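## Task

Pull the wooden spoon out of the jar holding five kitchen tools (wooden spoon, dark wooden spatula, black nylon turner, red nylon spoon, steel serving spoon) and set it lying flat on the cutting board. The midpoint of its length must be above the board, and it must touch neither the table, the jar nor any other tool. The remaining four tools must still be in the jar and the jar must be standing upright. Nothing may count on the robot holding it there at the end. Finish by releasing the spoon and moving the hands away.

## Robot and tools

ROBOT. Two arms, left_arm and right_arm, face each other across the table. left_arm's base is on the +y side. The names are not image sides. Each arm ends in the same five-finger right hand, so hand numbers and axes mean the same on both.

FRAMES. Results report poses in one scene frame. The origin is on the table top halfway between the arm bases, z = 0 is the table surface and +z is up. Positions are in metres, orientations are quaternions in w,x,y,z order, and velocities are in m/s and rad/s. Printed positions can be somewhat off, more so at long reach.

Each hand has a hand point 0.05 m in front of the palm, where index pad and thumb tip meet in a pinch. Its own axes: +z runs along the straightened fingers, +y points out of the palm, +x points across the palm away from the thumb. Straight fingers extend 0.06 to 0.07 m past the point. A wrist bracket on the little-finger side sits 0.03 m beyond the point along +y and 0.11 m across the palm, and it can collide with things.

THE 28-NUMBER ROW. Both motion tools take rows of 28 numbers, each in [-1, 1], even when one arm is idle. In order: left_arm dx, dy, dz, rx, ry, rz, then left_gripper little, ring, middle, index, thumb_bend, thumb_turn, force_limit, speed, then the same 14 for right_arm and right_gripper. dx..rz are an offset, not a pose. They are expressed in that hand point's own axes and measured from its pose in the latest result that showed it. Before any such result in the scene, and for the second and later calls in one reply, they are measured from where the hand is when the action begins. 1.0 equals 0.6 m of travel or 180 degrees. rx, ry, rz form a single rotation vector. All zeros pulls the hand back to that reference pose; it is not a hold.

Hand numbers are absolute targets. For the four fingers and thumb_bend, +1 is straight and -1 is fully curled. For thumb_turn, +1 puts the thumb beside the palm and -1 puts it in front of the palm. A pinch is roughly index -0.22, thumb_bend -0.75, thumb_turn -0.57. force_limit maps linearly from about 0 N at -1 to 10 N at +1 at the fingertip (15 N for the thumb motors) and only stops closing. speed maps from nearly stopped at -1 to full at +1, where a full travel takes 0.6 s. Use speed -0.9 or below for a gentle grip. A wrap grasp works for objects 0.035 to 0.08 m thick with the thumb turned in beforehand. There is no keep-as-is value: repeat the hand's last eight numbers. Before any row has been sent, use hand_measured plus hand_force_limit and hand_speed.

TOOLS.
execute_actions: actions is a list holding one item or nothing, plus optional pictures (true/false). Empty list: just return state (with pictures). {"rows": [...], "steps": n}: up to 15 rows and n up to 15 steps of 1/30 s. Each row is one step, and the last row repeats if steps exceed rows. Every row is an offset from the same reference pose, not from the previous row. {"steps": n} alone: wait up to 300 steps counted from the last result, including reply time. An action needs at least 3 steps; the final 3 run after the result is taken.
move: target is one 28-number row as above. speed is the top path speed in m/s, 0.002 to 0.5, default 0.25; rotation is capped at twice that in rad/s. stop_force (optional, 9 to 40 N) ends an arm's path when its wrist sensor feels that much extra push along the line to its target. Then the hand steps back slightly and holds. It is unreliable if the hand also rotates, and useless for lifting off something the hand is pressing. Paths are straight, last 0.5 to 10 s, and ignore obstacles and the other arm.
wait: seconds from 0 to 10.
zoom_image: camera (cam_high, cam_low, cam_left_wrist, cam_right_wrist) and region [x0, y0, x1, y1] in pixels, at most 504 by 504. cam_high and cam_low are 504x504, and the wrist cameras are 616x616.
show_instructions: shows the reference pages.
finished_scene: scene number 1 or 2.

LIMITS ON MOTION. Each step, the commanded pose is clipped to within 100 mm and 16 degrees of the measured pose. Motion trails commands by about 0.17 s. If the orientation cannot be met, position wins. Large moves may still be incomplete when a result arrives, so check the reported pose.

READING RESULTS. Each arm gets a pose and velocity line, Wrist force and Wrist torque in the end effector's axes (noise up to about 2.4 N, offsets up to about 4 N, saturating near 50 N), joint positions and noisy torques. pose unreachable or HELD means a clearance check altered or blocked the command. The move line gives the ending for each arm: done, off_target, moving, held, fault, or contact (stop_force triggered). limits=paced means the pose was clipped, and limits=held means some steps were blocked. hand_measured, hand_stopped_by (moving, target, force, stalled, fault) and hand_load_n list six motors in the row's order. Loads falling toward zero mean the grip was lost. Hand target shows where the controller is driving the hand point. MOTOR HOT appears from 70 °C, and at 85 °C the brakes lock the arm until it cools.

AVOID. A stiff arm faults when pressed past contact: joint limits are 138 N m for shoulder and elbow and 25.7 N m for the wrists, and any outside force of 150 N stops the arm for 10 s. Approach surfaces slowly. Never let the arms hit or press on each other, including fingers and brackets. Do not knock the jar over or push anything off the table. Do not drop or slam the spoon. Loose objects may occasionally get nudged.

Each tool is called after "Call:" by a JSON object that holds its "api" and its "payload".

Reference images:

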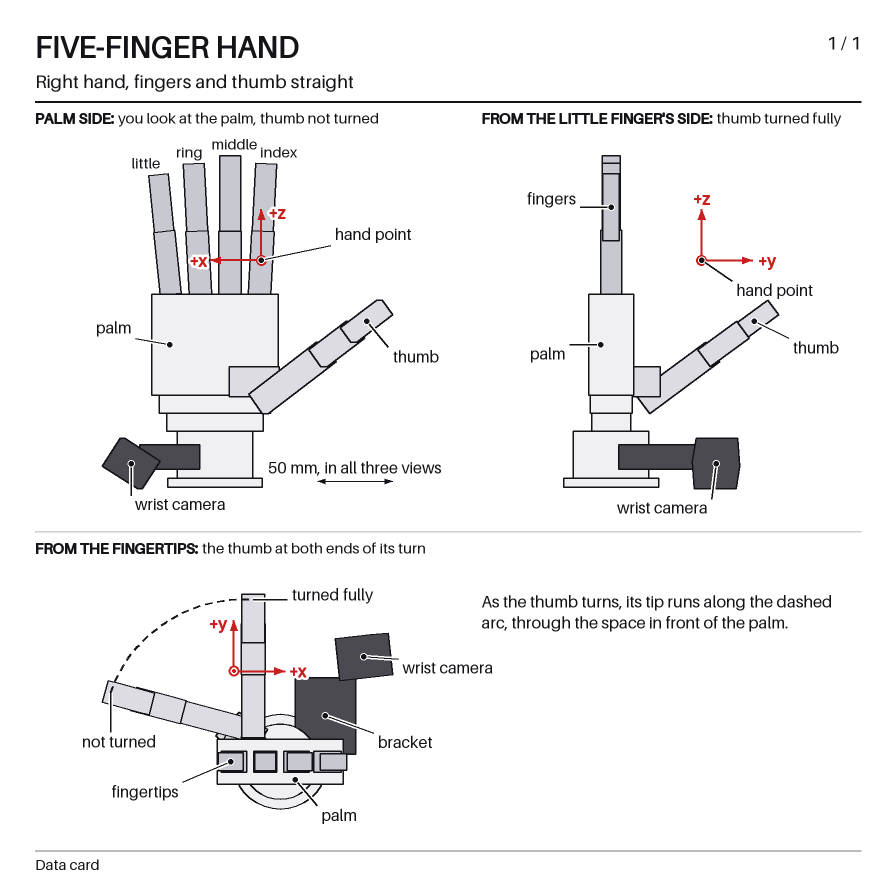

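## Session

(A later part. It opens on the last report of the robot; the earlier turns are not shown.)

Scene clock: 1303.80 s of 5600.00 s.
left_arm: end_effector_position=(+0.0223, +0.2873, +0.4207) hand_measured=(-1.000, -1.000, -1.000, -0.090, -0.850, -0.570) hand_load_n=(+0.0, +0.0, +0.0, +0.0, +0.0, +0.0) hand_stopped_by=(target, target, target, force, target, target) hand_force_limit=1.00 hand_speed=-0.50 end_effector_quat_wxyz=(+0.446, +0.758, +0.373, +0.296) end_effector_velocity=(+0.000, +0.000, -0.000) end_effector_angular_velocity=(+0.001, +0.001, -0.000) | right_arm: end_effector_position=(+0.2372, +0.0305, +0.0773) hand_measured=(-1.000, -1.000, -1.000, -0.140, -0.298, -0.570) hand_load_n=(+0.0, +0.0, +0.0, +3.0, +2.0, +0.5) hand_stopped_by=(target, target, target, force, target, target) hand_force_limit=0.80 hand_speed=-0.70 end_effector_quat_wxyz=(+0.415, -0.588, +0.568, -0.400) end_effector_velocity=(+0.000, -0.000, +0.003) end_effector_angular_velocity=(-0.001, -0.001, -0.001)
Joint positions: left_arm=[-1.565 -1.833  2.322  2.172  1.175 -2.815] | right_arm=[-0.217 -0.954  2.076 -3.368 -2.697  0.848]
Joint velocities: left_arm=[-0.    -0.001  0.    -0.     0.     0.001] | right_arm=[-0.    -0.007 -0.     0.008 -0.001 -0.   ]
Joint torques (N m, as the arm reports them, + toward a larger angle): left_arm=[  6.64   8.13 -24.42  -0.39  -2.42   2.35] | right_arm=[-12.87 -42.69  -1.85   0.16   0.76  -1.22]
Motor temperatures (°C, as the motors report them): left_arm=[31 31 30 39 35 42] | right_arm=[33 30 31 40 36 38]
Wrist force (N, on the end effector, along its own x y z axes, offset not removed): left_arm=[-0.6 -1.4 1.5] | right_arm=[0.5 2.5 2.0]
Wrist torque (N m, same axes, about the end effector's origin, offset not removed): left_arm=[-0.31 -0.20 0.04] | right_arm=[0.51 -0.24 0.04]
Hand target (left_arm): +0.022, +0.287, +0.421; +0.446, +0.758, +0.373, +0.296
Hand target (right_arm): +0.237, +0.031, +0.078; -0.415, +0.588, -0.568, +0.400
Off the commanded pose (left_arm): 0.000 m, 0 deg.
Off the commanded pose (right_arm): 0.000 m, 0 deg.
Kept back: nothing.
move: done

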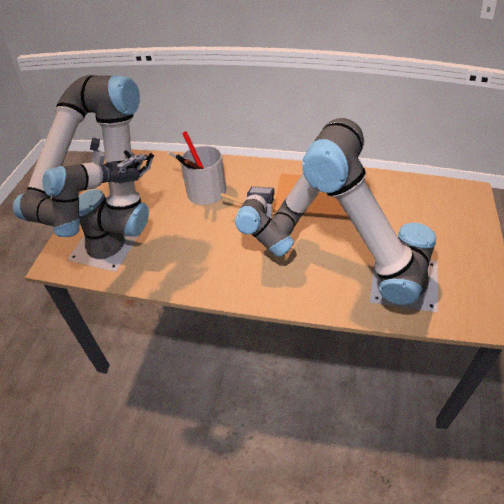

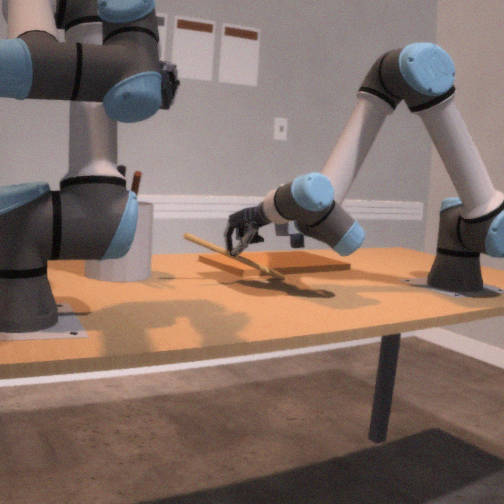

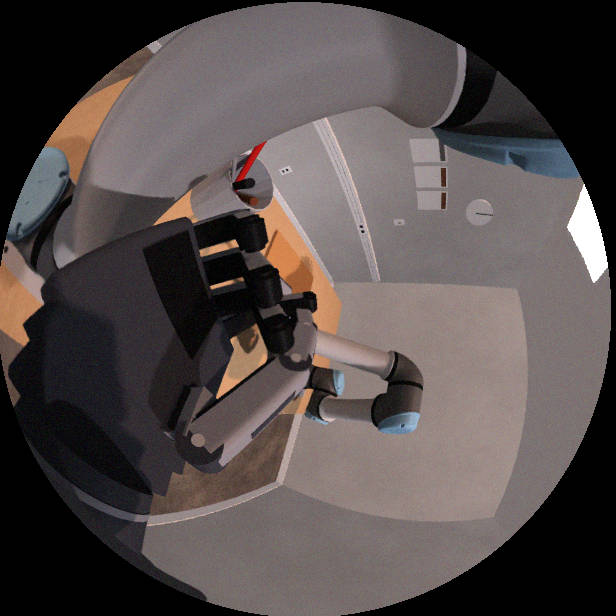

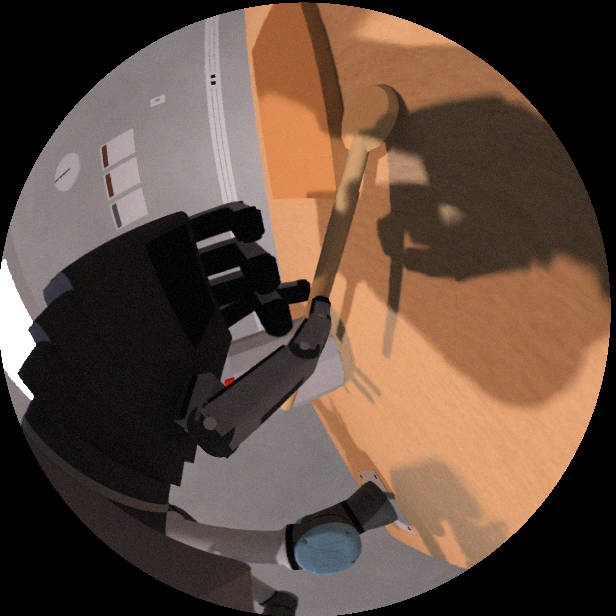

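Call:
{"api": "execute_actions", "payload": {"actions": [{"rows":[[0,0,0,0,0,0,-1,-1,-1,-0.85,-0.85,-0.57,1,-0.5, 0,0,0,0,0,0,-1,-1,-1,-0.9,-0.3,-0.57,1,-0.8]],"steps":15}]}}

Call:
{"api": "move", "payload": {"target": [0,0,0,0,0,0,-1,-1,-1,-0.85,-0.85,-0.57,1,-0.5, 0,-0.095,-0.031,0,0,0,-1,-1,-1,-0.9,-0.3,-0.57,1,-0.8], "speed": 0.02}}

Scene clock: 1304.33 s of 5600.00 s.
left_arm: end_effector_position=(+0.0223, +0.2873, +0.4207) hand_measured=(-1.000, -1.000, -1.000, -0.090, -0.850, -0.570) hand_load_n=(+0.0, +0.0, +0.0, +0.0, +0.0, +0.0) hand_stopped_by=(target, target, target, force, target, target) hand_force_limit=1.00 hand_speed=-0.50 end_effector_quat_wxyz=(+0.446, +0.758, +0.373, +0.296) end_effector_velocity=(+0.001, +0.000, +0.000) end_effector_angular_velocity=(+0.001, +0.000, +0.001) | right_arm: end_effector_position=(+0.2372, +0.0305, +0.0773) hand_measured=(-1.000, -1.000, -1.000, -0.172, -0.294, -0.570) hand_load_n=(+0.0, +0.0, +0.0, +10.0, +8.5, +1.5) hand_stopped_by=(target, target, target, force, target, target) hand_force_limit=1.00 hand_speed=-0.80 end_effector_quat_wxyz=(+0.415, -0.588, +0.568, -0.400) end_effector_velocity=(-0.000, -0.000, -0.000) end_effector_angular_velocity=(-0.000, -0.001, +0.000)
Joint positions: left_arm=[-1.565 -1.833  2.322  2.172  1.175 -2.815] | right_arm=[-0.217 -0.954  2.076 -3.368 -2.697  0.848]
Joint velocities: left_arm=[ 0.    -0.002  0.001  0.001  0.001  0.001] | right_arm=[ 0.     0.001  0.    -0.001 -0.001 -0.   ]
Joint torques (N m, as the arm reports them, + toward a larger angle): left_arm=[  7.     8.47 -24.34  -0.49  -2.42   2.43] | right_arm=[-12.42 -25.1   -2.89  -5.05   0.4    1.27]
Motor temperatures (°C, as the motors report them): left_arm=[31 31 30 39 35 42] | right_arm=[33 30 31 40 36 38]
Wrist force (N, on the end effector, along its own x y z axes, offset not removed): left_arm=[0.1 -2.2 1.0] | right_arm=[1.1 3.7 2.0]
Wrist torque (N m, same axes, about the end effector's origin, offset not removed): left_arm=[-0.38 -0.26 0.07] | right_arm=[0.62 -0.38 0.12]
Steps of this call (steps 1 to 4: nothing new was sent; steps 5 to 16: the first 12 steps of this action). Readings (end_effector_position | what the end effector reports):
5: left_arm (+0.0223, +0.2873, +0.4207) | right_arm (+0.2372, +0.0305, +0.0775) | left_arm hand_measured=(-1.000, -1.000, -1.000, -0.090, -0.850, -0.570) hand_load_n=(+0.0, +0.0, +0.0, +0.0, +0.0, +0.0) hand_stopped_by=(target, target, target, force, target, target) hand_force_limit=1.00 hand_speed=-0.50 | right_arm hand_measured=(-1.000, -1.000, -1.000, -0.140, -0.298, -0.570) hand_load_n=(+0.0, +0.0, +0.0, +3.0, +2.0, +0.5) hand_stopped_by=(target, target, target, moving, target, target) hand_force_limit=1.00 hand_speed=-0.80
6: left_arm (+0.0223, +0.2873, +0.4207) | right_arm (+0.2372, +0.0305, +0.0775) | left_arm hand_measured=(-1.000, -1.000, -1.000, -0.090, -0.850, -0.570) hand_load_n=(+0.0, +0.0, +0.0, +0.0, +0.0, +0.0) hand_stopped_by=(target, target, target, force, target, target) hand_force_limit=1.00 hand_speed=-0.50 | right_arm hand_measured=(-1.000, -1.000, -1.000, -0.140, -0.298, -0.570) hand_load_n=(+0.0, +0.0, +0.0, +3.0, +2.0, +0.5) hand_stopped_by=(target, target, target, moving, target, target) hand_force_limit=1.00 hand_speed=-0.80
8: left_arm (+0.0223, +0.2873, +0.4207) | right_arm (+0.2372, +0.0305, +0.0775) | left_arm hand_measured=(-1.000, -1.000, -1.000, -0.090, -0.850, -0.570) hand_load_n=(+0.0, +0.0, +0.0, +0.0, +0.0, +0.0) hand_stopped_by=(target, target, target, force, target, target) hand_force_limit=1.00 hand_speed=-0.50 | right_arm hand_measured=(-1.000, -1.000, -1.000, -0.150, -0.298, -0.570) hand_load_n=(+0.0, +0.0, +0.0, +5.0, +4.0, +0.5) hand_stopped_by=(target, target, target, moving, target, target) hand_force_limit=1.00 hand_speed=-0.80
12: left_arm (+0.0223, +0.2873, +0.4207) | right_arm (+0.2372, +0.0305, +0.0774) | left_arm hand_measured=(-1.000, -1.000, -1.000, -0.090, -0.850, -0.570) hand_load_n=(+0.0, +0.0, +0.0, +0.0, +0.0, +0.0) hand_stopped_by=(target, target, target, force, target, target) hand_force_limit=1.00 hand_speed=-0.50 | right_arm hand_measured=(-1.000, -1.000, -1.000, -0.174, -0.294, -0.570) hand_load_n=(+0.0, +0.0, +0.0, +10.5, +8.5, +1.5) hand_stopped_by=(target, target, target, force, target, target) hand_force_limit=1.00 hand_speed=-0.80
16: the state above

Scene clock: 1307.90 s of 5600.00 s.
left_arm: end_effector_position=(+0.0223, +0.2873, +0.4207) hand_measured=(-1.000, -1.000, -1.000, -0.090, -0.850, -0.570) hand_load_n=(+0.0, +0.0, +0.0, +0.0, +0.0, +0.0) hand_stopped_by=(target, target, target, force, target, target) hand_force_limit=1.00 hand_speed=-0.50 end_effector_quat_wxyz=(+0.446, +0.758, +0.373, +0.296) end_effector_velocity=(-0.001, +0.000, +0.000) end_effector_angular_velocity=(-0.000, -0.002, -0.001) | right_arm: end_effector_position=(+0.2387, +0.0306, +0.1368) hand_measured=(-1.000, -1.000, -1.000, -0.174, -0.300, -0.570) hand_load_n=(+0.0, +0.0, +0.0, +0.0, +0.0, +0.0) hand_stopped_by=(target, target, target, force, target, target) hand_force_limit=1.00 hand_speed=-0.80 end_effector_quat_wxyz=(+0.415, -0.588, +0.568, -0.400) end_effector_velocity=(-0.000, +0.000, +0.003) end_effector_angular_velocity=(-0.001, +0.001, +0.001)
Joint positions: left_arm=[-1.565 -1.833  2.322  2.172  1.175 -2.815] | right_arm=[-0.22  -1.091  2.066 -3.226 -2.695  0.842]
Joint velocities: left_arm=[-0.001  0.002  0.     0.     0.     0.   ] | right_arm=[ 0.001 -0.007 -0.001  0.008  0.001 -0.001]
Joint torques (N m, as the arm reports them, + toward a larger angle): left_arm=[  6.96   8.86 -24.36  -0.43  -2.53   2.37] | right_arm=[-13.69 -40.54 -22.53   0.47   0.94  -1.12]
Motor temperatures (°C, as the motors report them): left_arm=[31 31 30 39 35 42] | right_arm=[33 30 31 40 36 38]
Wrist force (N, on the end effector, along its own x y z axes, offset not removed): left_arm=[0.0 -0.9 0.0] | right_arm=[1.8 2.4 2.4]
Wrist torque (N m, same axes, about the end effector's origin, offset not removed): left_arm=[-0.17 -0.28 0.02] | right_arm=[0.51 -0.53 0.18]
Hand target (left_arm): +0.022, +0.287, +0.421; +0.446, +0.758, +0.373, +0.296
Hand target (right_arm): +0.239, +0.031, +0.137; -0.415, +0.588, -0.568, +0.400
Off your previous action's commanded pose (left_arm): 0.000 m, 0 deg at its last step (step 3 of this call).
Off your previous action's commanded pose (right_arm): 0.000 m, 0 deg at its last step (step 3 of this call).
Off the commanded pose (left_arm): 0.000 m, 0 deg.
Off the commanded pose (right_arm): 0.000 m, 0 deg.
Kept back: nothing.
move: done

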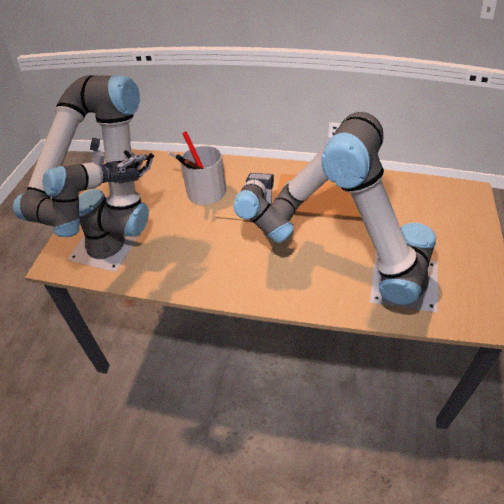

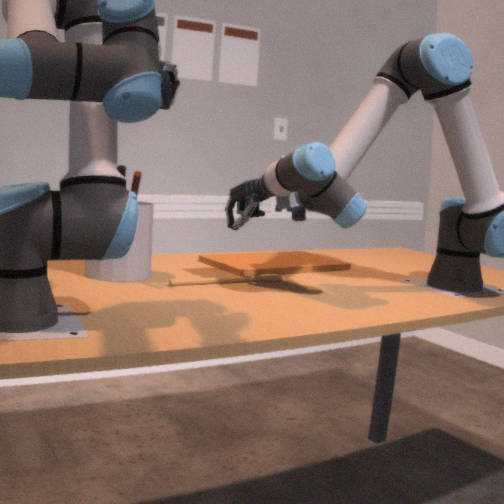

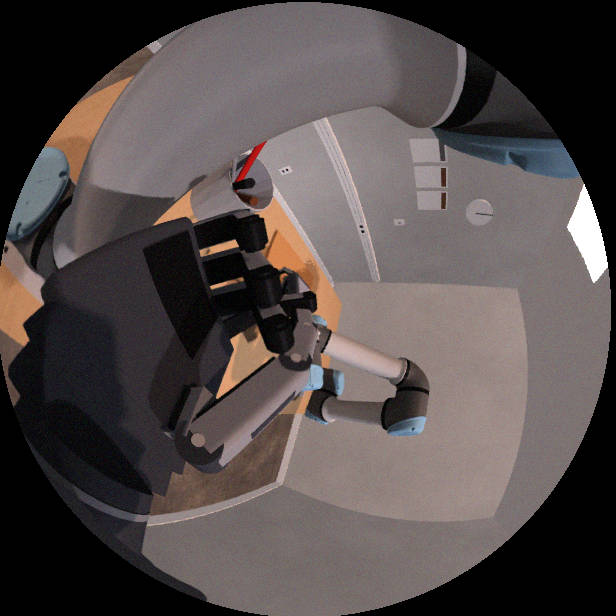

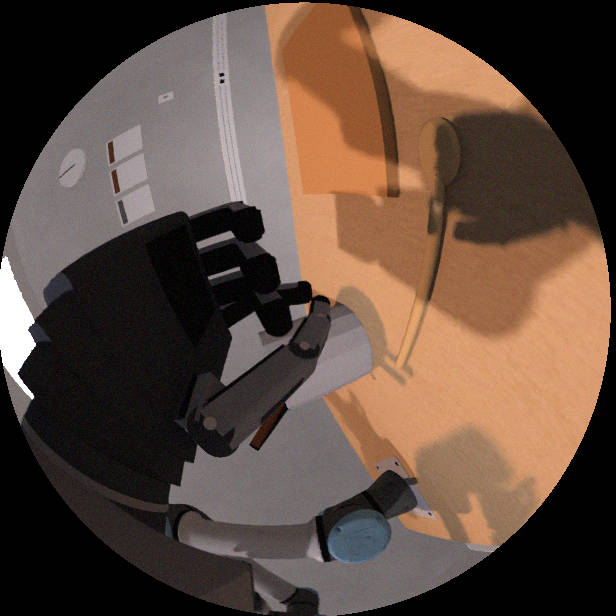

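Call:
{"api": "move", "payload": {"target": [0,0,0,0,0,0,-1,-1,-1,-0.85,-0.85,-0.57,1,-0.5, 0.067,0.16,0.047,0,0,0,-1,-1,-1,0.3,-0.3,-0.57,0.8,0.3], "speed": 0.06}}

Call:
{"api": "zoom_image", "payload": {"camera": "cam_low", "region": [150,210,330,300]}}

Scene clock: 1310.40 s of 5600.00 s.
left_arm: end_effector_position=(+0.0223, +0.2873, +0.4207) hand_measured=(-1.000, -1.000, -1.000, -0.090, -0.850, -0.570) hand_load_n=(+0.0, +0.0, +0.0, +0.0, +0.0, +0.0) hand_stopped_by=(target, target, target, force, target, target) hand_force_limit=1.00 hand_speed=-0.50 end_effector_quat_wxyz=(+0.446, +0.758, +0.373, +0.296) end_effector_velocity=(-0.001, -0.000, -0.000) end_effector_angular_velocity=(-0.001, +0.001, -0.003) | right_arm: end_effector_position=(+0.2346, -0.0097, +0.0374) hand_measured=(-1.000, -1.000, -1.000, +0.300, -0.300, -0.570) hand_load_n=(+0.0, +0.0, +0.0, +0.0, +0.0, +0.0) hand_stopped_by=(target, target, target, target, target, target) hand_force_limit=0.80 hand_speed=0.30 end_effector_quat_wxyz=(+0.415, -0.588, +0.568, -0.400) end_effector_velocity=(+0.000, -0.001, -0.003) end_effector_angular_velocity=(+0.000, -0.001, +0.001)
Joint positions: left_arm=[-1.565 -1.833  2.322  2.172  1.175 -2.815] | right_arm=[-0.233 -0.884  2.18  -3.568 -2.686  0.818]
Joint velocities: left_arm=[-0.001  0.    -0.    -0.001 -0.002 -0.001] | right_arm=[-0.001  0.008  0.002 -0.015  0.001 -0.005]
Joint torques (N m, as the arm reports them, + toward a larger angle): left_arm=[  7.02   8.22 -23.99  -0.32  -2.53   2.37] | right_arm=[-12.57 -27.6    0.34  -4.86   0.69  -2.32]
Motor temperatures (°C, as the motors report them): left_arm=[31 31 30 39 35 42] | right_arm=[33 30 31 40 36 38]
Wrist force (N, on the end effector, along its own x y z axes, offset not removed): left_arm=[0.5 -0.1 1.7] | right_arm=[1.0 1.8 3.1]
Wrist torque (N m, same axes, about the end effector's origin, offset not removed): left_arm=[-0.09 -0.38 0.11] | right_arm=[0.17 -0.49 0.13]
Hand target (left_arm): +0.022, +0.287, +0.421; +0.446, +0.758, +0.373, +0.296
Hand target (right_arm): +0.235, -0.010, +0.037; -0.415, +0.588, -0.568, +0.400
Off the commanded pose (left_arm): 0.000 m, 0 deg.
Off the commanded pose (right_arm): 0.001 m, 0 deg.
Kept back: nothing.
move: done

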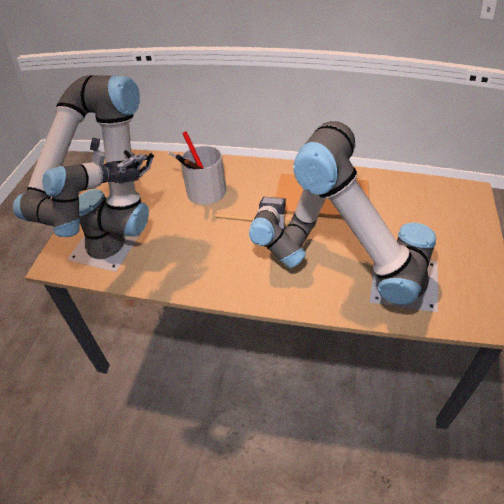

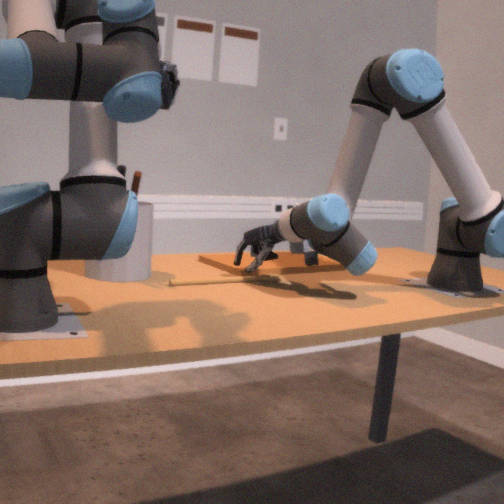

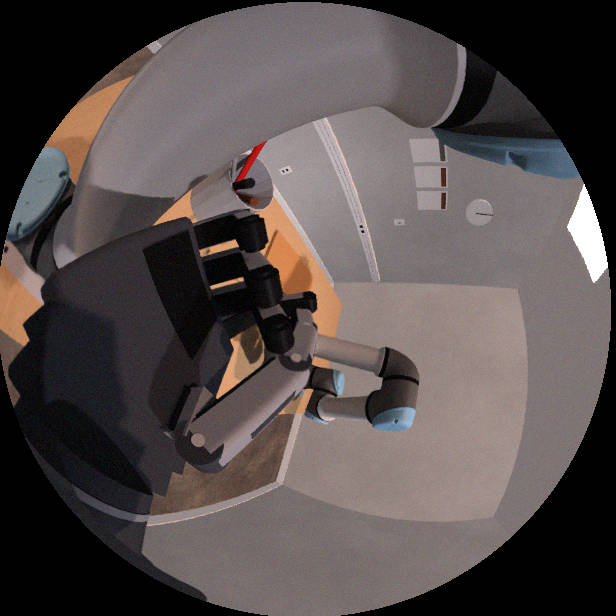

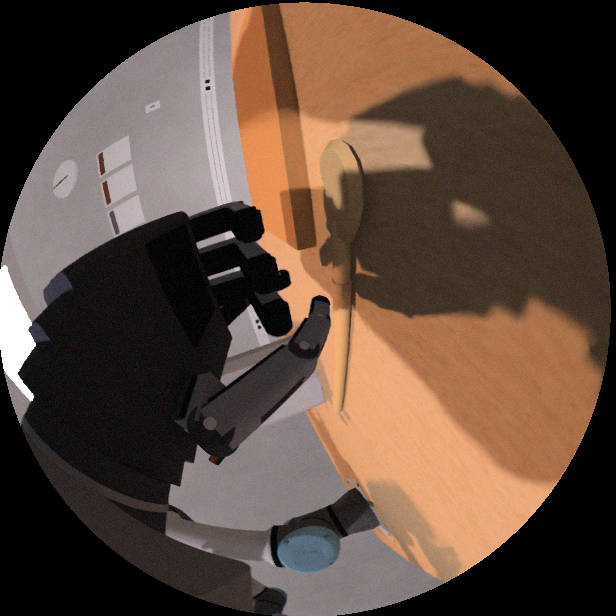

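Region (150, 210, 330, 300) of cam_low's 504x504 image, scaled by 2.800, with more detail than that image has.

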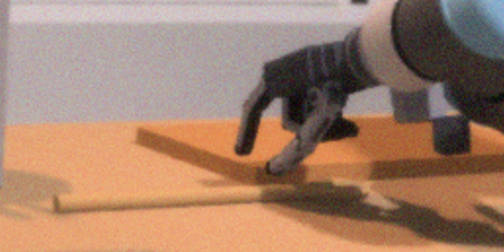

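Call:
{"api": "move", "payload": {"target": [0,0,0,0,0,0,-1,-1,-1,-0.85,-0.85,-0.57,1,-0.5, 0,0.03,-0.012,0,0,0,-1,-1,-1,0.3,-0.3,-0.57,0.8,0.3], "speed": 0.02}}

Call:
{"api": "zoom_image", "payload": {"camera": "cam_low", "region": [150,210,330,300]}}

Scene clock: 1311.90 s of 5600.00 s.
left_arm: end_effector_position=(+0.0223, +0.2873, +0.4207) hand_measured=(-1.000, -1.000, -1.000, -0.090, -0.850, -0.570) hand_load_n=(+0.0, +0.0, +0.0, +0.0, +0.0, +0.0) hand_stopped_by=(target, target, target, force, target, target) hand_force_limit=1.00 hand_speed=-0.50 end_effector_quat_wxyz=(+0.446, +0.758, +0.373, +0.296) end_effector_velocity=(+0.000, +0.000, -0.000) end_effector_angular_velocity=(-0.000, +0.001, +0.001) | right_arm: end_effector_position=(+0.2220, -0.0102, +0.0231) hand_measured=(-1.000, -1.000, -1.000, +0.300, -0.300, -0.570) hand_load_n=(+0.0, +0.0, +0.0, +0.0, +0.0, +0.0) hand_stopped_by=(target, target, target, target, target, target) hand_force_limit=0.80 hand_speed=0.30 end_effector_quat_wxyz=(+0.415, -0.588, +0.568, -0.400) end_effector_velocity=(-0.002, -0.000, -0.002) end_effector_angular_velocity=(-0.002, +0.000, -0.000)
Joint positions: left_arm=[-1.565 -1.833  2.322  2.172  1.175 -2.815] | right_arm=[-0.207 -0.856  2.184 -3.556 -2.703  0.866]
Joint velocities: left_arm=[-0.     0.     0.001 -0.001  0.001 -0.001] | right_arm=[ 0.003  0.003  0.     0.004 -0.002  0.007]
Joint torques (N m, as the arm reports them, + toward a larger angle): left_arm=[  6.64   8.22 -24.03  -0.47  -2.43   2.39] | right_arm=[ 15.29 -25.72   0.36   0.68  -3.17   2.76]
Motor temperatures (°C, as the motors report them): left_arm=[31 31 30 39 35 42] | right_arm=[33 30 31 40 36 38]
Wrist force (N, on the end effector, along its own x y z axes, offset not removed): left_arm=[0.5 -1.1 1.0] | right_arm=[1.0 2.4 1.6]
Wrist torque (N m, same axes, about the end effector's origin, offset not removed): left_arm=[-0.19 -0.41 0.06] | right_arm=[0.47 -0.36 0.14]
Hand target (left_arm): +0.022, +0.287, +0.421; +0.446, +0.758, +0.373, +0.296
Hand target (right_arm): +0.222, -0.010, +0.023; -0.415, +0.588, -0.568, +0.400
Off the commanded pose (left_arm): 0.000 m, 0 deg.
Off the commanded pose (right_arm): 0.000 m, 0 deg.
Kept back: nothing.
move: done

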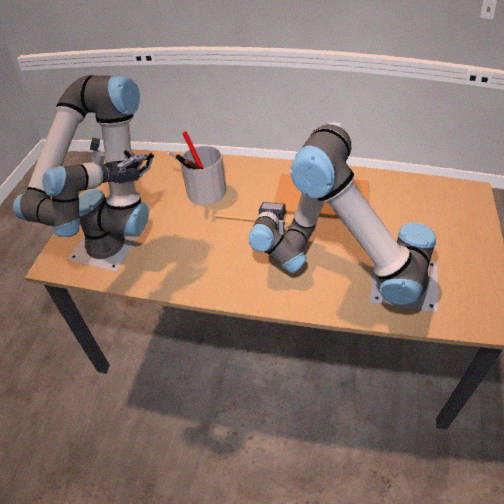

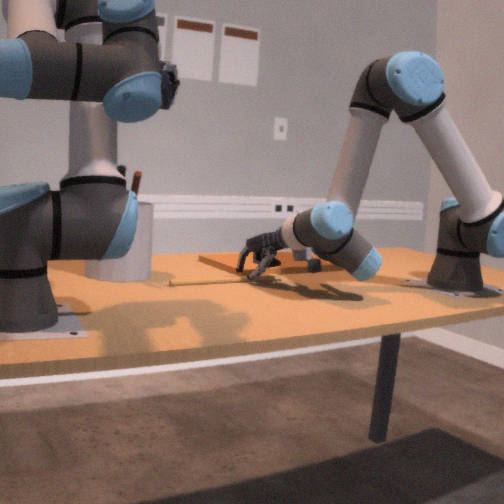

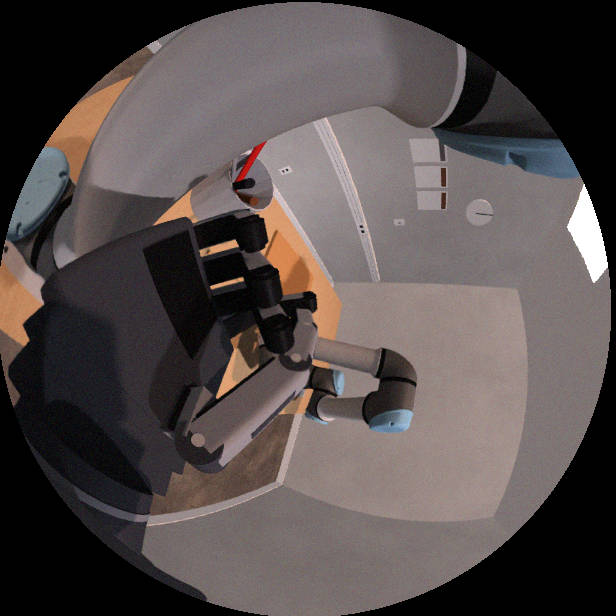

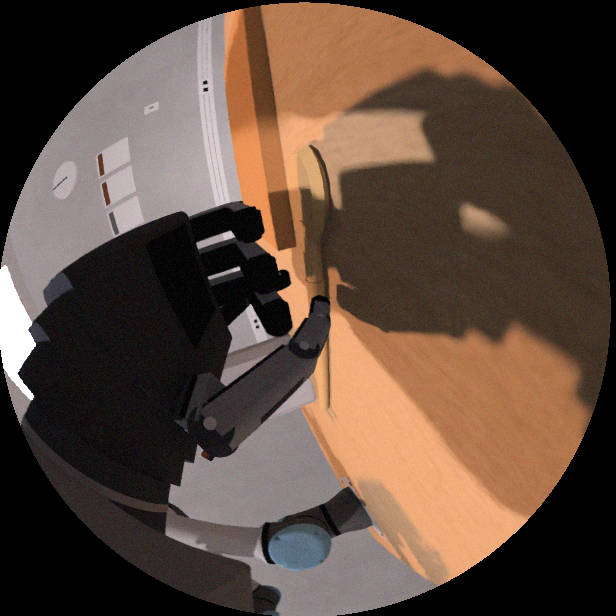

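Region (150, 210, 330, 300) of cam_low's 504x504 image, scaled by 2.800, with more detail than that image has.

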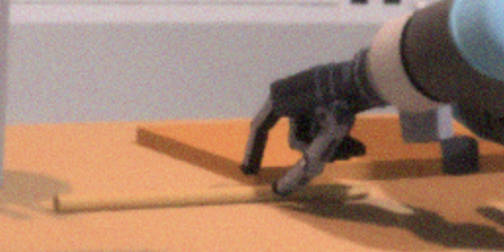

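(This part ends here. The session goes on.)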